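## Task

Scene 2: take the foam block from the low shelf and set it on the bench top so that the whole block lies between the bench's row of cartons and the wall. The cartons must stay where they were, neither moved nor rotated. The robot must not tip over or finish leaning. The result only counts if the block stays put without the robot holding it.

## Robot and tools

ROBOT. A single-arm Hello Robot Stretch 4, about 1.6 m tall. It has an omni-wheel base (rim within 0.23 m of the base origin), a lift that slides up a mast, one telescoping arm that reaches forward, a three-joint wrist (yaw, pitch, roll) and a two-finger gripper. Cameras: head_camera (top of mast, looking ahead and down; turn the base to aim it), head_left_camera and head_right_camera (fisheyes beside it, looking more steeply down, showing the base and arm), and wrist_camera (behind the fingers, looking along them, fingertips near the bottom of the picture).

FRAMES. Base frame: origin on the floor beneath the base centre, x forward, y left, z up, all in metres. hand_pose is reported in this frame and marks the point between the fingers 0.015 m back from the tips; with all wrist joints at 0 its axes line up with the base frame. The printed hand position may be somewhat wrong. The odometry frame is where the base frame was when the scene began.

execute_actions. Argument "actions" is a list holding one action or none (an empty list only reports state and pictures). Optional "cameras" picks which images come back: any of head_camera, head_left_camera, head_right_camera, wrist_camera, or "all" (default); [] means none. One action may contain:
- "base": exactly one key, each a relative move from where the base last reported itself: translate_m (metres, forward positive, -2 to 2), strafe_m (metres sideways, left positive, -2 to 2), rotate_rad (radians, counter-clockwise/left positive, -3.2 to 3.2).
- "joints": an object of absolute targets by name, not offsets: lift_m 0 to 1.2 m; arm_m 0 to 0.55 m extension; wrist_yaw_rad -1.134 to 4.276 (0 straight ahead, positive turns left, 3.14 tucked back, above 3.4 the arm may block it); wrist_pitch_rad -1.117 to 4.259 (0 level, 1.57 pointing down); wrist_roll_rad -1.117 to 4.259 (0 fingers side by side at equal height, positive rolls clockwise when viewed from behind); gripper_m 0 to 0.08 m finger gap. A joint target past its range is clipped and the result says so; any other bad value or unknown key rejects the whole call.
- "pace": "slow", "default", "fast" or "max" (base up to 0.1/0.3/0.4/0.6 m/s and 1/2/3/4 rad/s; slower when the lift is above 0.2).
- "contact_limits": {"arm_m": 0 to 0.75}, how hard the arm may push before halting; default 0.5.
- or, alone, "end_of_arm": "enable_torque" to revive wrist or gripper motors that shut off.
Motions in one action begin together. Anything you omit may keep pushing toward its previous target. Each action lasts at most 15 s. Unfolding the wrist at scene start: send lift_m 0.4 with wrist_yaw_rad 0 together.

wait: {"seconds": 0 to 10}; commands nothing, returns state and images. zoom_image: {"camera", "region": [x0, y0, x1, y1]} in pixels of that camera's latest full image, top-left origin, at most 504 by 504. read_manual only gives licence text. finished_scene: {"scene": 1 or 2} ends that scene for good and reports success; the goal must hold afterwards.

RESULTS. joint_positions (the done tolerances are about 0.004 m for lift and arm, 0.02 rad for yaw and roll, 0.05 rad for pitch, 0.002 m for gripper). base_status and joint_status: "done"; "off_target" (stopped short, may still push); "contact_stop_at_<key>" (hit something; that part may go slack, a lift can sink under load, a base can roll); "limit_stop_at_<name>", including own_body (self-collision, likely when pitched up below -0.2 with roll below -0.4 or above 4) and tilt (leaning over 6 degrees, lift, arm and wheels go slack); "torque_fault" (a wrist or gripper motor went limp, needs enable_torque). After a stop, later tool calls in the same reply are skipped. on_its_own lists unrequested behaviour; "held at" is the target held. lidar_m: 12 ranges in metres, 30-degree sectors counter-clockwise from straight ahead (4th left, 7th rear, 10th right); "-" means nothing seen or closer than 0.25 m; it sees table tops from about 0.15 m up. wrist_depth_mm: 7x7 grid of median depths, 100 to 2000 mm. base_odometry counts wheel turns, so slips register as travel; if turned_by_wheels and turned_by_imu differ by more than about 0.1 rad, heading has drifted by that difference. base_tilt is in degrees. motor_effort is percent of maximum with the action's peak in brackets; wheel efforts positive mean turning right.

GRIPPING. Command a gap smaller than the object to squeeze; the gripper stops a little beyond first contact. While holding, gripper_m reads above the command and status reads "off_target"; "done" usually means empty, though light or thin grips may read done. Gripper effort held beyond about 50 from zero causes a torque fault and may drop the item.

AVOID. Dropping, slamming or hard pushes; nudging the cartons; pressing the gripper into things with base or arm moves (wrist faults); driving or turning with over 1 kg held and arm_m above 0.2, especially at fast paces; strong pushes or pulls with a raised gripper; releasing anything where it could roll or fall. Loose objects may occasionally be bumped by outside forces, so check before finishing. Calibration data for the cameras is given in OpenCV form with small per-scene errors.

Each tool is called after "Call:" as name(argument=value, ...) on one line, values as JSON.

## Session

Call:
execute_actions(actions=[])

Scene clock: 0.00 s.
base_odometry: x=+0.000 y=+0.000 heading=+0.000 (m, m, rad; odometry frame)
turned_by_wheels: +0.000 (rad since the last result)
turned_by_imu: +0.000 (rad since the last result)
base_tilt: forward=+0.2 right=+0.3 (deg)
lidar_m: 1.40 1.45 1.31 1.37 1.40 1.91 2.68 1.23 0.88 0.81 1.81 1.85
base_status: not commanded
joint_positions: lift_m=+0.200 arm_m=+0.001 wrist_yaw_rad=+3.101 wrist_pitch_rad=-0.007 wrist_roll_rad=+0.000 gripper_m=+0.040
joint_status: not commanded
motor_effort: lift_m=+21 arm_m=+0 wrist_yaw_rad=+1 wrist_pitch_rad=-7 wrist_roll_rad=+0 gripper_m=+4 wheel_0=+0 wheel_1=-1 wheel_2=+0 (%)
hand_pose: x=-0.0369 y=+0.0959 z=+0.3795 quat_wxyz=(+0.020, +0.003, +0.000, +1.000) (m; base frame)
wrist_depth_mm: 138 140 - - - - - / - 140 - - - - 1576 / - 133 224 - - - 1576 / 112 140 281 - - - 1618 / 139 - - - - - 1708 / 1397 1499 1464 1430 1336 1336 1308 / 1042 111 115 931 102 960 904
pictures: head_camera, head_left_camera, head_right_camera, wrist_camera
camera_calibration (this result's frames):
wrist_camera: T_world_to_cam=[[0.0706193, 0.996976, -0.0324397, -0.0819925], [-0.0198103, -0.0311127, -0.99932, 0.445581], [-0.997307, 0.0712139, 0.0175532, 0.104549], [0, 0, 0, 1]] pos_world=[0.118885, 0.0881625, 0.440783]
Images, in order (width x height): head_camera 420x560, head_left_camera 420x672, head_right_camera 420x672, wrist_camera 616x392.

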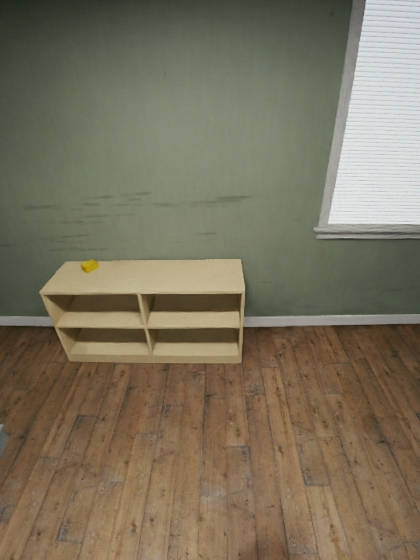

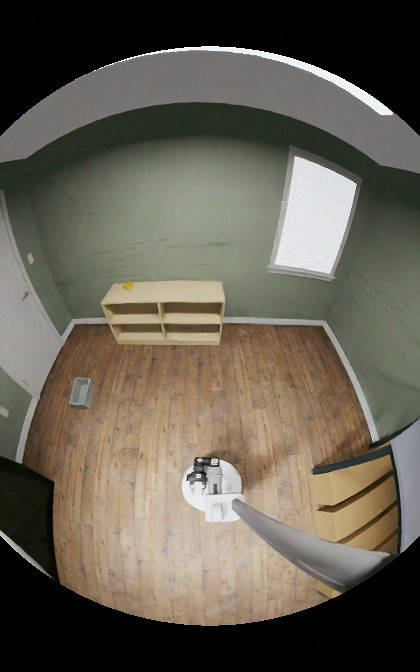

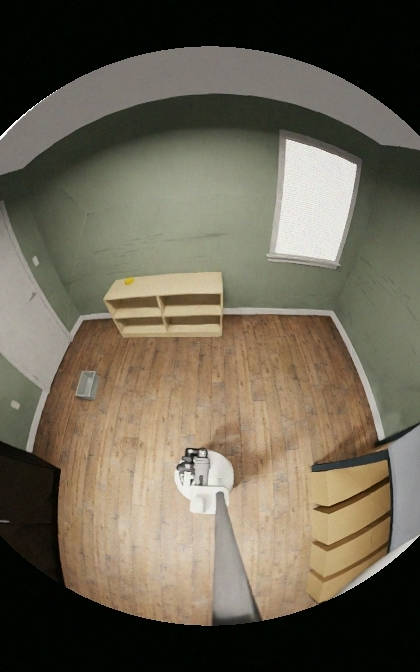

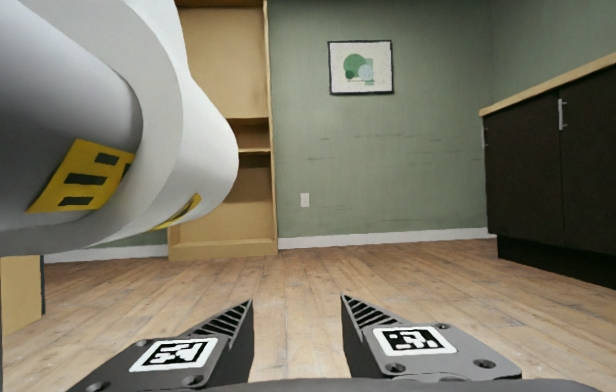

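Call:
zoom_image(camera="head_camera", region=[30, 240, 160, 310])

Region (30, 240, 160, 310) of head_camera's 420x560 image, scaled by 3.877, with more detail than that image has; it fills the top 271 rows of this view, and the rest is white.

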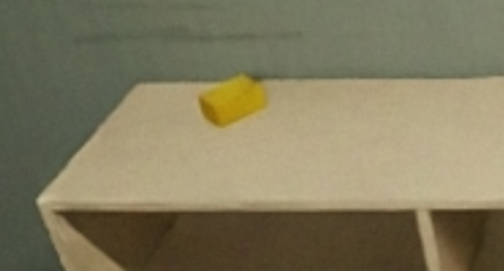

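Call:
execute_actions(actions=[{"base":{"rotate_rad":0.535},"joints":{"lift_m":0.35,"wrist_yaw_rad":1.9},"pace":"max"}], cameras=[])

Call:
execute_actions(actions=[{"base":{"translate_m":1.28},"joints":{"lift_m":0.85,"wrist_yaw_rad":0,"wrist_pitch_rad":1.2,"gripper_m":0.08,"arm_m":0.2},"pace":"max"}])

Scene clock: 2.57 s.
base_odometry: x=+0.000 y=+0.000 heading=+0.535 (m, m, rad; odometry frame)
turned_by_wheels: +0.535 (rad since the last result)
turned_by_imu: +0.536 (rad since the last result)
base_tilt: forward=+0.2 right=+0.3 (deg)
lidar_m: 1.49 1.26 1.36 1.39 1.90 2.67 1.20 0.86 0.81 1.82 1.84 1.37
base_status: done
joint_positions: lift_m=+0.350 arm_m=+0.001 wrist_yaw_rad=+1.900 wrist_pitch_rad=-0.007 wrist_roll_rad=+0.000 gripper_m=+0.040
joint_status: all done
motor_effort: lift_m=+22(27) arm_m=+0(0) wrist_yaw_rad=-1(5) wrist_pitch_rad=-7(7) wrist_roll_rad=+1(0) gripper_m=+1(0) wheel_0=+0(8) wheel_1=+2(8) wheel_2=+2(11) (%)
hand_pose: x=+0.1859 y=+0.2295 z=+0.5295 quat_wxyz=(+0.581, +0.003, -0.002, +0.814) (m; base frame)
wrist_depth_mm: - - - - - 1661 1464 / - - - - - 1229 1430 / - - - 1661 1366 1138 1430 / - - - 1708 1366 1160 1430 / - - - 1756 1366 1182 1430 / - - 1921 1708 1308 1182 1430 / 1366 111 115 1281 102 1138 1205
pictures: none
No camera images: the call's "cameras" was empty. Leave "cameras" out to get every camera's image.

Scene clock: 6.37 s.
base_odometry: x=+1.101 y=+0.653 heading=+0.535 (m, m, rad; odometry frame)
turned_by_wheels: +0.000 (rad since the last result)
turned_by_imu: -0.002 (rad since the last result)
base_tilt: forward=+0.1 right=+0.4 (deg)
lidar_m: 0.28 0.44 1.26 0.60 1.59 2.77 2.17 1.86 2.39 0.44 0.31 0.28
base_status: done
joint_positions: lift_m=+0.850 arm_m=+0.198 wrist_yaw_rad=+0.000 wrist_pitch_rad=+1.201 wrist_roll_rad=+0.000 gripper_m=+0.080
joint_status: all done
motor_effort: lift_m=+22(27) arm_m=+9(8) wrist_yaw_rad=-2(7) wrist_pitch_rad=-3(8) wrist_roll_rad=+0(0) gripper_m=+2(0) wheel_0=+0(8) wheel_1=+0(6) wheel_2=+1(17) (%)
hand_pose: x=+0.4462 y=-0.0874 z=+0.8298 quat_wxyz=(+0.825, +0.000, +0.565, +0.000) (m; base frame)
wrist_depth_mm: 707 549 445 373 324 286 260 / 1078 715 452 445 382 330 296 / 1098 433 427 427 427 394 342 / 1025 402 402 364 404 404 399 / 379 382 382 384 382 384 384 / 362 362 362 362 359 364 366 / 891 110 343 345 248 - -
pictures: head_camera, head_left_camera, head_right_camera, wrist_camera
camera_calibration (this result's frames):
wrist_camera: T_world_to_cam=[[-0.040881, -0.999017, 0.0171142, -0.0846027], [-0.927699, 0.0315899, -0.37199, 0.789431], [0.371084, -0.0310841, -0.928079, 0.756706], [0, 0, 0, 1]] pos_world=[0.448094, -0.0859361, 0.997391]
Images, in order (width x height): head_camera 420x560, head_left_camera 420x672, head_right_camera 420x672, wrist_camera 616x392.

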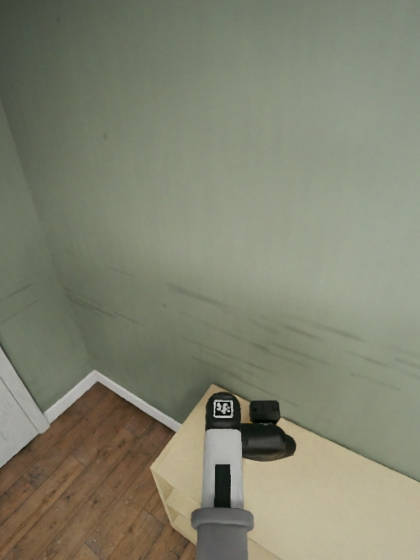

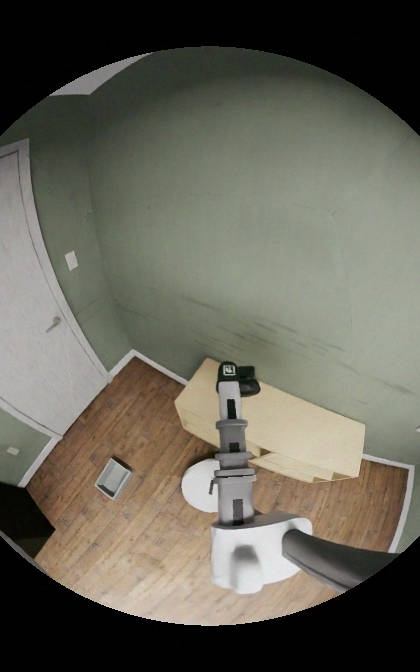

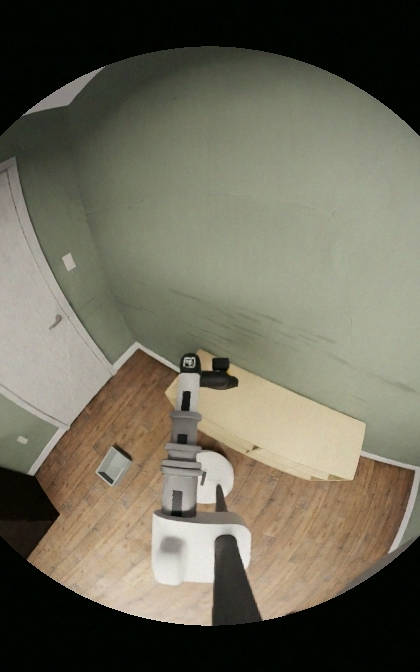

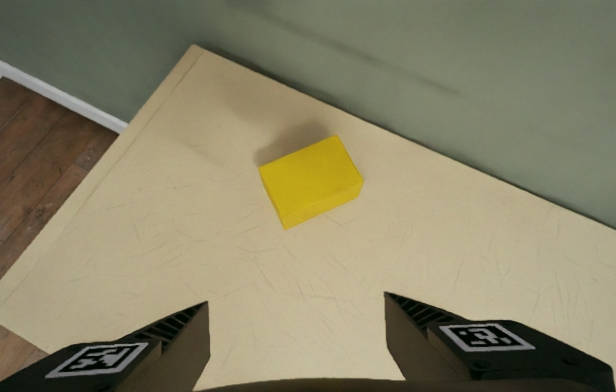

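Call:
zoom_image(camera="wrist_camera", region=[240, 100, 400, 240])

Region (240, 100, 400, 240) of wrist_camera's 616x392 image, scaled by 3.150; it fills the top 441 rows of this view, and the rest is white.

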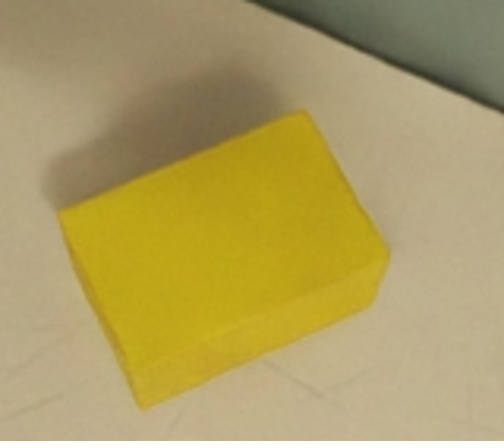

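Call:
execute_actions(actions=[{"joints":{"lift_m":0.74,"arm_m":0.417,"wrist_pitch_rad":1.57,"wrist_roll_rad":1.16},"pace":"fast","contact_limits":{"arm_m":0.2}}], cameras=["head_right_camera","wrist_camera"])

Scene clock: 9.03 s.
base_odometry: x=+1.101 y=+0.653 heading=+0.535 (m, m, rad; odometry frame)
turned_by_wheels: +0.000 (rad since the last result)
turned_by_imu: +0.001 (rad since the last result)
base_tilt: forward=+0.1 right=+0.4 (deg)
lidar_m: 0.30 0.43 1.28 0.59 1.55 2.75 2.17 1.84 2.39 0.43 0.31 0.27
base_status: not commanded
joint_positions: lift_m=+0.740 arm_m=+0.415 wrist_yaw_rad=+0.000 wrist_pitch_rad=+1.570 wrist_roll_rad=+1.159 gripper_m=+0.080
joint_status: all done
motor_effort: lift_m=+18(21) arm_m=+9(10) wrist_yaw_rad=-1(3) wrist_pitch_rad=+2(4) wrist_roll_rad=+0(4) gripper_m=+2(3) wheel_0=-1(0) wheel_1=+0(0) wheel_2=+1(1) (%)
contact_limits: arm_m 0.2
hand_pose: x=+0.5865 y=-0.0874 z=+0.7058 quat_wxyz=(+0.592, +0.387, +0.591, -0.387) (m; base frame)
wrist_depth_mm: 121 148 193 245 247 249 251 / 142 182 243 245 247 250 251 / 173 236 242 245 247 250 251 / 222 240 242 201 247 250 251 / 239 240 242 200 247 249 252 / 239 241 200 200 247 250 253 / 238 110 221 224 200 - -
pictures: head_right_camera, wrist_camera
camera_calibration (this result's frames):
wrist_camera: T_world_to_cam=[[-0.928387, -0.370415, 0.0298503, 0.489736], [-0.370889, 0.928598, -0.0121005, 0.37131], [-0.0232367, -0.0223051, -0.999481, 0.871941], [0, 0, 0, 1]] pos_world=[0.61264, -0.143944, 0.861363]
Images, in order (width x height): head_right_camera 420x672, wrist_camera 616x392.

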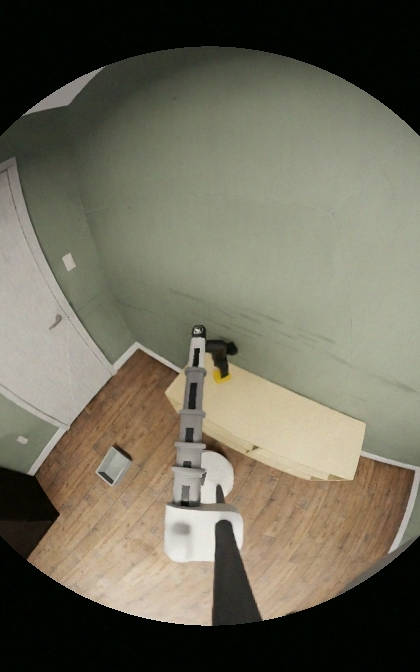

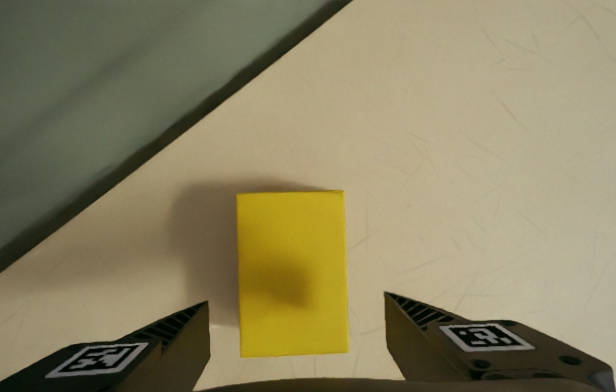

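Call:
execute_actions(actions=[{"joints":{"lift_m":0.677,"gripper_m":0.072},"pace":"max"}], cameras=[])

Call:
execute_actions(actions=[{"joints":{"gripper_m":0.045}}], cameras=["wrist_camera"])

Scene clock: 10.03 s.
base_odometry: x=+1.101 y=+0.653 heading=+0.535 (m, m, rad; odometry frame)
turned_by_wheels: +0.000 (rad since the last result)
turned_by_imu: +0.000 (rad since the last result)
base_tilt: forward=+0.1 right=+0.3 (deg)
lidar_m: 0.30 0.45 1.25 0.59 1.54 2.77 2.17 1.87 2.37 0.45 0.30 0.30
base_status: not commanded
joint_positions: lift_m=+0.677 arm_m=+0.415 wrist_yaw_rad=+0.000 wrist_pitch_rad=+1.570 wrist_roll_rad=+1.159 gripper_m=+0.072
joint_status: all done
motor_effort: lift_m=+19(19) arm_m=+9(10) wrist_yaw_rad=+1(1) wrist_pitch_rad=+1(1) wrist_roll_rad=+1(2) gripper_m=+1(4) wheel_0=+0(0) wheel_1=+0(0) wheel_2=+1(1) (%)
hand_pose: x=+0.5865 y=-0.0874 z=+0.6427 quat_wxyz=(+0.592, +0.387, +0.591, -0.387) (m; base frame)
wrist_depth_mm: 121 148 184 182 183 185 187 / 142 179 180 182 183 186 187 / 173 179 180 182 183 186 187 / 178 179 180 138 184 185 187 / 177 179 137 137 184 186 187 / 177 179 137 138 139 186 187 / 177 106 137 138 138 - -
pictures: none
No camera images: the call's "cameras" was empty. Leave "cameras" out to get every camera's image.

Scene clock: 10.93 s.
base_odometry: x=+1.101 y=+0.653 heading=+0.535 (m, m, rad; odometry frame)
turned_by_wheels: +0.000 (rad since the last result)
turned_by_imu: +0.000 (rad since the last result)
base_tilt: forward=+0.2 right=+0.3 (deg)
lidar_m: 0.31 0.45 1.25 0.59 1.57 2.74 2.14 1.86 2.37 0.43 0.30 0.27
base_status: not commanded
joint_positions: lift_m=+0.677 arm_m=+0.415 wrist_yaw_rad=+0.000 wrist_pitch_rad=+1.570 wrist_roll_rad=+1.159 gripper_m=+0.058
joint_status: gripper_m off_target (ended at +0.058, target +0.045)
on_its_own: gripper_m is held at +0.053, not at your +0.045, by its contact guard: the fingers met something
motor_effort: lift_m=+19(19) arm_m=+9(9) wrist_yaw_rad=+0(1) wrist_pitch_rad=+0(0) wrist_roll_rad=+0(1) gripper_m=-34(34) wheel_0=+0(0) wheel_1=+0(0) wheel_2=+1(1) (%)
hand_pose: x=+0.5865 y=-0.0874 z=+0.6427 quat_wxyz=(+0.592, +0.387, +0.591, -0.387) (m; base frame)
wrist_depth_mm: 121 148 184 182 183 185 186 / 142 179 180 182 183 186 186 / 173 179 180 182 184 185 187 / 178 179 180 138 184 185 187 / 177 179 137 137 184 186 187 / 178 179 137 137 138 186 187 / 177 107 136 138 128 - 188
pictures: wrist_camera
camera_calibration (this result's frames):
wrist_camera: T_world_to_cam=[[-0.928445, -0.370259, 0.0299718, 0.491562], [-0.370734, 0.928661, -0.012052, 0.37042], [-0.0233713, -0.0223012, -0.999478, 0.808972], [0, 0, 0, 1]] pos_world=[0.612622, -0.143948, 0.798281]
Images, in order (width x height): wrist_camera 616x392.

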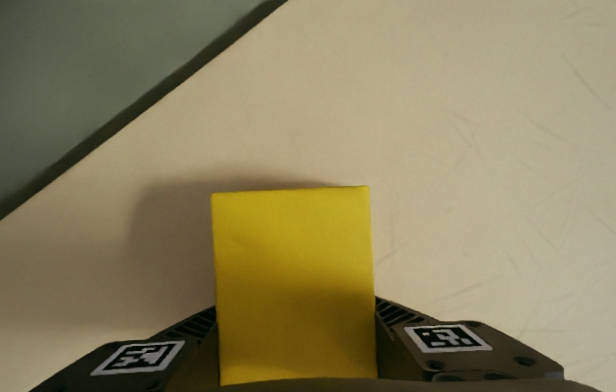

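Call:
execute_actions(actions=[{"base":{"rotate_rad":2.32},"joints":{"lift_m":0.72,"arm_m":0.05},"pace":"fast"}])

Scene clock: 13.93 s.
base_odometry: x=+1.101 y=+0.653 heading=+2.855 (m, m, rad; odometry frame)
turned_by_wheels: +2.320 (rad since the last result)
turned_by_imu: +2.321 (rad since the last result)
base_tilt: forward=+0.1 right=+0.4 (deg)
lidar_m: 1.54 3.81 1.86 2.20 0.61 0.37 0.31 0.32 0.35 1.28 0.62 0.82
base_status: done
joint_positions: lift_m=+0.720 arm_m=+0.052 wrist_yaw_rad=+0.000 wrist_pitch_rad=+1.570 wrist_roll_rad=+1.160 gripper_m=+0.058
joint_status: all done
on_its_own: gripper_m is held at +0.053, not at your +0.045, by its contact guard: the fingers met something
motor_effort: lift_m=+22(24) arm_m=-9(8) wrist_yaw_rad=-1(0) wrist_pitch_rad=+0(2) wrist_roll_rad=+0(0) gripper_m=-35(34) wheel_0=+0(7) wheel_1=+2(7) wheel_2=-1(10) (%)
hand_pose: x=+0.2227 y=-0.0874 z=+0.6854 quat_wxyz=(+0.592, +0.388, +0.591, -0.387) (m; base frame)
wrist_depth_mm: 809 809 820 831 842 842 854 / 809 809 820 820 842 842 866 / 809 820 820 831 842 842 768 / 809 820 820 138 842 854 768 / 809 820 136 137 627 788 778 / 809 820 136 138 138 539 778 / 809 107 136 138 127 - 349
pictures: head_camera, head_left_camera, head_right_camera, wrist_camera
camera_calibration (this result's frames):
wrist_camera: T_world_to_cam=[[-0.9287, -0.369605, 0.030144, 0.152522], [-0.370083, 0.928922, -0.0119828, 0.235897], [-0.0235725, -0.0222842, -0.999474, 0.843218], [0, 0, 0, 1]] pos_world=[0.248825, -0.143967, 0.841003]
Images, in order (width x height): head_camera 420x560, head_left_camera 420x672, head_right_camera 420x672, wrist_camera 616x392.

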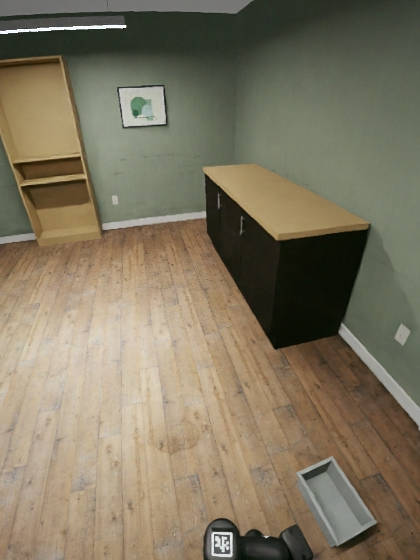

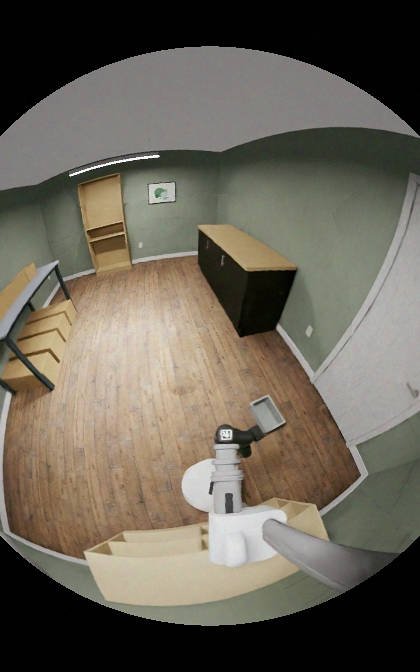

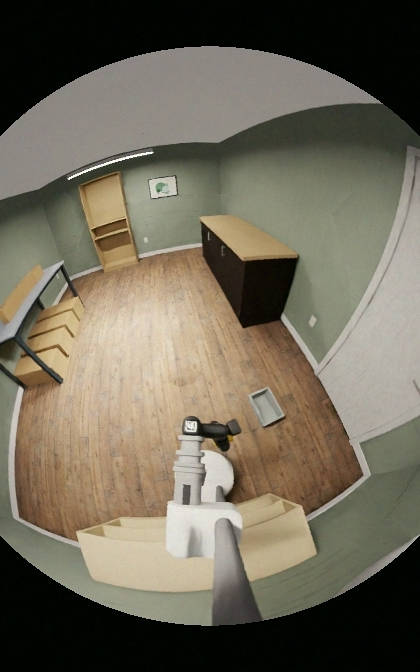

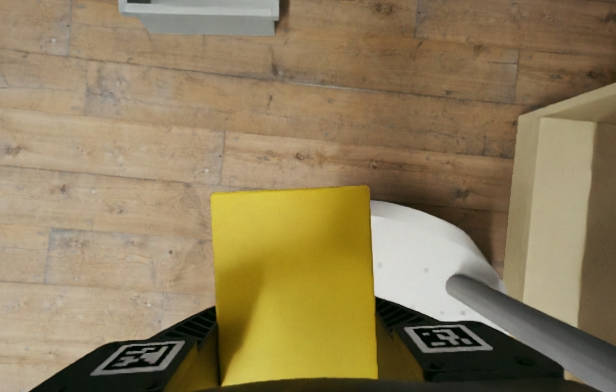

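Call:
execute_actions(actions=[{"base":{"strafe_m":2.0},"joints":{"lift_m":1.08,"wrist_yaw_rad":1.57,"wrist_roll_rad":1.7},"pace":"max"}])

Scene clock: 19.97 s.
base_odometry: x=+0.536 y=-1.266 heading=+2.855 (m, m, rad; odometry frame)
turned_by_wheels: +0.000 (rad since the last result)
turned_by_imu: +0.003 (rad since the last result)
base_tilt: forward=+0.1 right=+0.2 (deg)
lidar_m: 0.54 0.54 0.53 0.44 0.46 0.57 0.95 1.18 1.38 1.72 2.43 0.64
base_status: done
joint_positions: lift_m=+1.080 arm_m=+0.052 wrist_yaw_rad=+1.570 wrist_pitch_rad=+1.570 wrist_roll_rad=+1.700 gripper_m=+0.058
joint_status: all done
on_its_own: gripper_m is held at +0.053, not at your +0.045, by its contact guard: the fingers met something
motor_effort: lift_m=+22(26) arm_m=-9(9) wrist_yaw_rad=+0(4) wrist_pitch_rad=+0(0) wrist_roll_rad=+0(9) gripper_m=-34(35) wheel_0=+2(12) wheel_1=-2(12) wheel_2=+0(1) (%)
hand_pose: x=+0.3099 y=+0.0001 z=+1.0454 quat_wxyz=(+0.706, +0.046, +0.706, -0.046) (m; base frame)
wrist_depth_mm: 291 904 917 904 1205 1205 1229 / 891 904 904 1042 1205 1205 1229 / 904 904 1182 1182 1182 1205 1229 / 904 1160 1160 138 1182 1205 1229 / 891 1160 137 137 1182 1205 1205 / 809 1098 136 138 138 1205 1229 / 741 107 136 138 128 - 1229
pictures: head_camera, head_left_camera, head_right_camera, wrist_camera
camera_calibration (this result's frames):
wrist_camera: T_world_to_cam=[[-0.161167, -0.98647, 0.0300383, 0.0173003], [-0.986905, 0.160885, -0.0115851, 0.381998], [0.00659562, -0.0315121, -0.999482, 1.1977], [0, 0, 0, 1]] pos_world=[0.371885, -0.0066497, 1.20098]
Images, in order (width x height): head_camera 420x560, head_left_camera 420x672, head_right_camera 420x672, wrist_camera 616x392.

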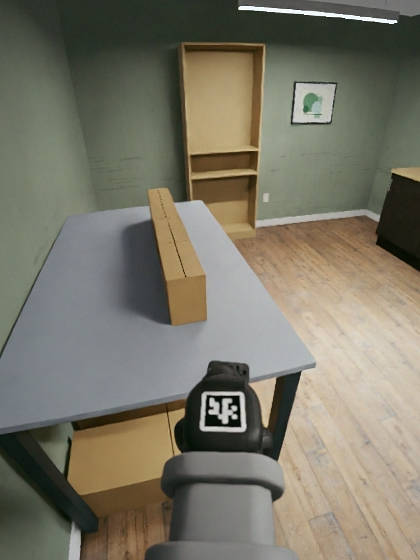

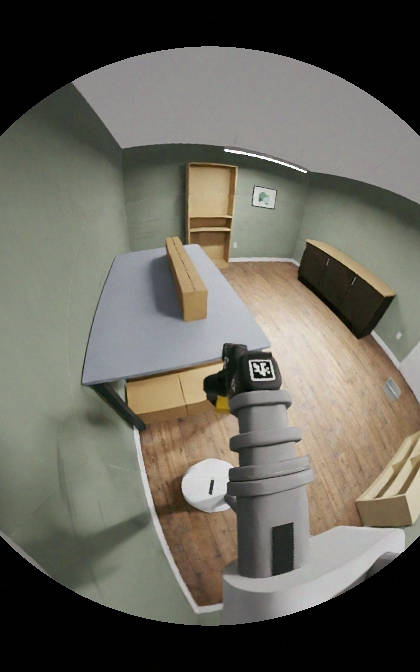

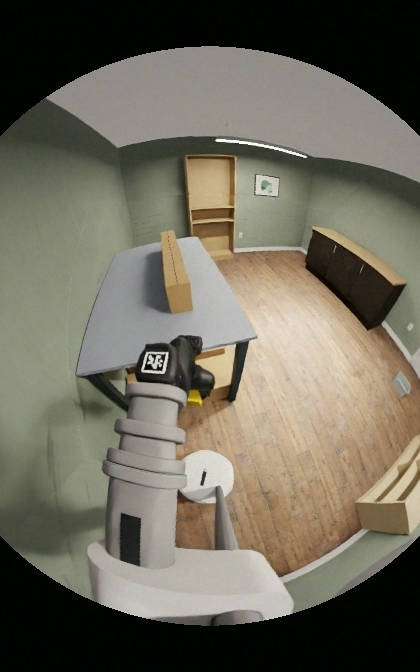

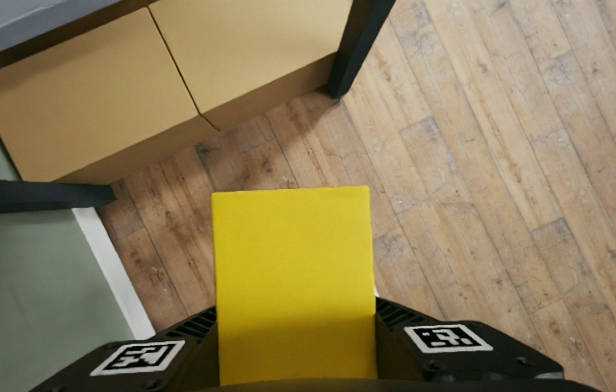

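Call:
execute_actions(actions=[{"base":{"rotate_rad":0.485},"joints":{"lift_m":1.04,"arm_m":0.28},"pace":"max"}], cameras=["head_camera"])

Scene clock: 21.77 s.
base_odometry: x=+0.536 y=-1.266 heading=-2.943 (m, m, rad; odometry frame)
turned_by_wheels: +0.485 (rad since the last result)
turned_by_imu: +0.485 (rad since the last result)
base_tilt: forward=+0.2 right=+0.4 (deg)
lidar_m: 0.54 0.59 0.48 0.46 0.55 0.88 1.20 1.38 1.59 2.44 0.64 0.51
base_status: done
joint_positions: lift_m=+1.040 arm_m=+0.278 wrist_yaw_rad=+1.570 wrist_pitch_rad=+1.570 wrist_roll_rad=+1.700 gripper_m=+0.058
joint_status: all done
on_its_own: gripper_m is held at +0.053, not at your +0.045, by its contact guard: the fingers met something
motor_effort: lift_m=+20(19) arm_m=+9(10) wrist_yaw_rad=+0(2) wrist_pitch_rad=+2(1) wrist_roll_rad=+2(1) gripper_m=-34(33) wheel_0=-2(5) wheel_1=-1(2) wheel_2=-1(8) (%)
hand_pose: x=+0.5367 y=+0.0001 z=+1.0056 quat_wxyz=(+0.706, +0.046, +0.706, -0.046) (m; base frame)
wrist_depth_mm: 234 236 237 240 243 245 246 / 235 236 238 240 242 244 247 / 234 236 238 240 243 245 247 / 234 236 237 138 243 245 247 / 544 820 136 137 243 1160 247 / 580 891 136 138 138 1160 1182 / 559 107 136 137 128 - 1160
pictures: head_camera
Images, in order (width x height): head_camera 420x560.

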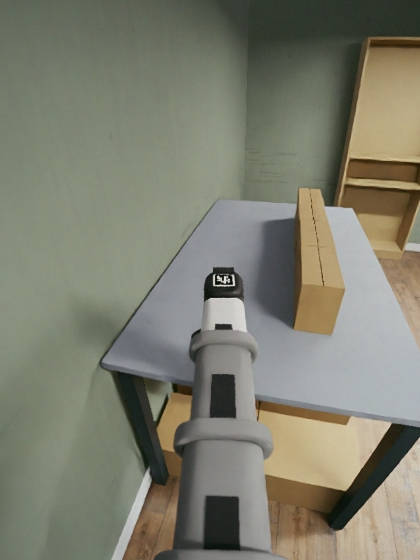

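Call:
execute_actions(actions=[{"base":{"translate_m":0.24},"joints":{"lift_m":0.995,"arm_m":0.53},"pace":"fast"}], cameras=["head_right_camera"])

Scene clock: 24.07 s.
base_odometry: x=+0.301 y=-1.313 heading=-2.943 (m, m, rad; odometry frame)
turned_by_wheels: +0.000 (rad since the last result)
turned_by_imu: +0.000 (rad since the last result)
base_tilt: forward=+0.1 right=+0.3 (deg)
lidar_m: 0.28 0.38 0.42 0.41 0.48 0.81 1.43 1.64 2.05 2.75 0.36 0.28
base_status: done
joint_positions: lift_m=+0.995 arm_m=+0.528 wrist_yaw_rad=+1.570 wrist_pitch_rad=+1.570 wrist_roll_rad=+1.700 gripper_m=+0.058
joint_status: all done
on_its_own: gripper_m is held at +0.053, not at your +0.045, by its contact guard: the fingers met something
motor_effort: lift_m=+18(20) arm_m=+9(6) wrist_yaw_rad=+1(1) wrist_pitch_rad=+0(1) wrist_roll_rad=+1(1) gripper_m=-35(35) wheel_0=+0(5) wheel_1=+0(7) wheel_2=-2(12) (%)
hand_pose: x=+0.7867 y=+0.0001 z=+0.9607 quat_wxyz=(+0.706, +0.046, +0.706, -0.046) (m; base frame)
wrist_depth_mm: 190 191 193 195 196 198 200 / 190 191 193 195 197 198 200 / 190 192 193 195 196 198 200 / 190 191 193 138 197 199 201 / 190 191 137 137 197 199 200 / 190 192 136 138 138 199 201 / 190 107 136 138 128 - 201
pictures: head_right_camera
Images, in order (width x height): head_right_camera 420x672.

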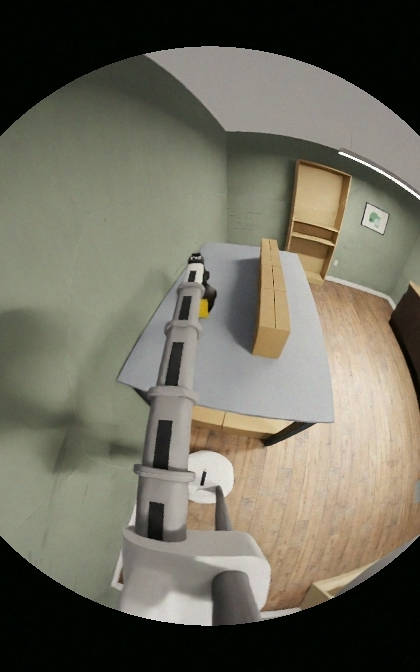

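Call:
execute_actions(actions=[{"joints":{"lift_m":0.983},"pace":"fast"}], cameras=[])

Call:
execute_actions(actions=[{"joints":{"gripper_m":0.074}}], cameras=[])

Call:
execute_actions(actions=[{"joints":{"lift_m":1.04},"pace":"max"}], cameras=["head_right_camera","wrist_camera"])

Scene clock: 24.87 s.
base_odometry: x=+0.301 y=-1.313 heading=-2.943 (m, m, rad; odometry frame)
turned_by_wheels: +0.000 (rad since the last result)
turned_by_imu: +0.000 (rad since the last result)
base_tilt: forward=+0.1 right=+0.3 (deg)
lidar_m: 0.28 0.32 0.43 0.42 0.48 0.81 1.44 1.62 2.05 2.75 0.36 0.31
base_status: not commanded
joint_positions: lift_m=+0.983 arm_m=+0.528 wrist_yaw_rad=+1.570 wrist_pitch_rad=+1.570 wrist_roll_rad=+1.700 gripper_m=+0.058
joint_status: all done
on_its_own: gripper_m is held at +0.053, not at your +0.045, by its contact guard: the fingers met something
motor_effort: lift_m=+18(17) arm_m=+10(9) wrist_yaw_rad=+1(1) wrist_pitch_rad=-1(1) wrist_roll_rad=+0(1) gripper_m=-37(36) wheel_0=+0(0) wheel_1=+1(1) wheel_2=-2(2) (%)
hand_pose: x=+0.7867 y=+0.0001 z=+0.9488 quat_wxyz=(+0.706, +0.046, +0.706, -0.046) (m; base frame)
wrist_depth_mm: 178 179 181 182 185 186 188 / 178 180 181 183 185 187 187 / 178 180 181 183 185 186 188 / 178 180 181 138 185 187 188 / 178 180 136 137 185 187 188 / 178 180 137 138 138 187 188 / 179 107 137 138 128 - 189
pictures: none
No camera images: the call's "cameras" was empty. Leave "cameras" out to get every camera's image.

Scene clock: 25.70 s.
base_odometry: x=+0.301 y=-1.313 heading=-2.943 (m, m, rad; odometry frame)
turned_by_wheels: +0.000 (rad since the last result)
turned_by_imu: +0.000 (rad since the last result)
base_tilt: forward=+0.1 right=+0.3 (deg)
lidar_m: 0.29 0.34 0.42 0.42 0.46 0.80 1.46 1.63 2.06 2.76 0.37 0.29
base_status: not commanded
joint_positions: lift_m=+0.983 arm_m=+0.528 wrist_yaw_rad=+1.570 wrist_pitch_rad=+1.570 wrist_roll_rad=+1.700 gripper_m=+0.074
joint_status: all done
motor_effort: lift_m=+18(18) arm_m=+9(9) wrist_yaw_rad=+0(1) wrist_pitch_rad=+1(0) wrist_roll_rad=+0(1) gripper_m=+2(34) wheel_0=+1(1) wheel_1=+1(0) wheel_2=-2(2) (%)
hand_pose: x=+0.7867 y=+0.0001 z=+0.9488 quat_wxyz=(+0.706, +0.046, +0.706, -0.046) (m; base frame)
wrist_depth_mm: 178 180 181 183 185 186 188 / 178 180 181 183 185 186 187 / 178 180 182 183 185 186 188 / 179 180 181 139 185 187 188 / 179 180 138 138 185 186 188 / 178 180 138 138 139 187 189 / 178 108 138 139 139 - -
pictures: none
No camera images: the call's "cameras" was empty. Leave "cameras" out to get every camera's image.

Scene clock: 26.47 s.
base_odometry: x=+0.301 y=-1.313 heading=-2.943 (m, m, rad; odometry frame)
turned_by_wheels: +0.000 (rad since the last result)
turned_by_imu: +0.000 (rad since the last result)
base_tilt: forward=+0.1 right=+0.3 (deg)
lidar_m: 0.29 0.33 0.41 0.42 0.49 0.80 1.45 1.61 2.04 2.76 0.37 0.30
base_status: not commanded
joint_positions: lift_m=+1.040 arm_m=+0.528 wrist_yaw_rad=+1.570 wrist_pitch_rad=+1.570 wrist_roll_rad=+1.700 gripper_m=+0.074
joint_status: all done
motor_effort: lift_m=+22(26) arm_m=+9(9) wrist_yaw_rad=+1(3) wrist_pitch_rad=+0(0) wrist_roll_rad=+0(1) gripper_m=+3(3) wheel_0=+0(0) wheel_1=+1(0) wheel_2=-2(2) (%)
hand_pose: x=+0.7867 y=+0.0001 z=+1.0054 quat_wxyz=(+0.706, +0.046, +0.706, -0.046) (m; base frame)
wrist_depth_mm: 233 236 237 239 242 244 246 / 233 236 237 239 242 244 247 / 234 236 238 240 242 245 247 / 234 236 237 195 242 244 246 / 234 236 237 195 242 245 246 / 234 236 194 195 241 244 246 / 234 108 195 218 141 - -
pictures: head_right_camera, wrist_camera
camera_calibration (this result's frames):
wrist_camera: T_world_to_cam=[[-0.161156, -0.986472, 0.0300384, 0.0953448], [-0.986907, 0.160875, -0.0115851, 0.852127], [0.00659596, -0.0315121, -0.999482, 1.15455], [0, 0, 0, 1]] pos_world=[0.84872, -0.00664807, 1.16096]
Images, in order (width x height): head_right_camera 420x672, wrist_camera 616x392.

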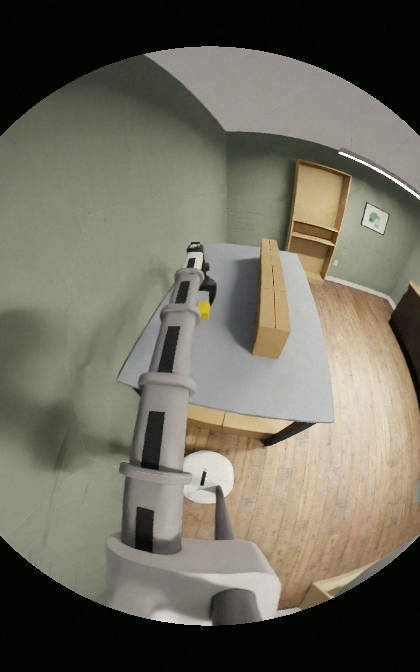

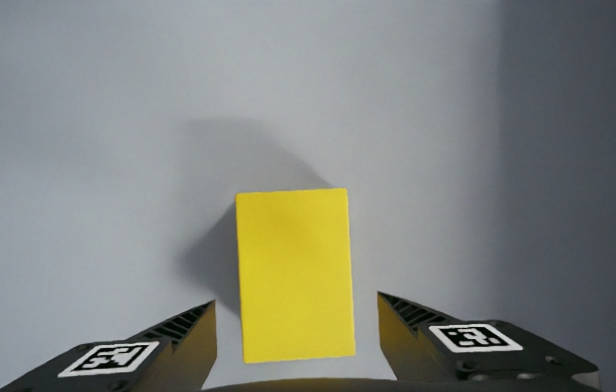

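Call:
finished_scene(scene=2)

The scene is finished: the task was done.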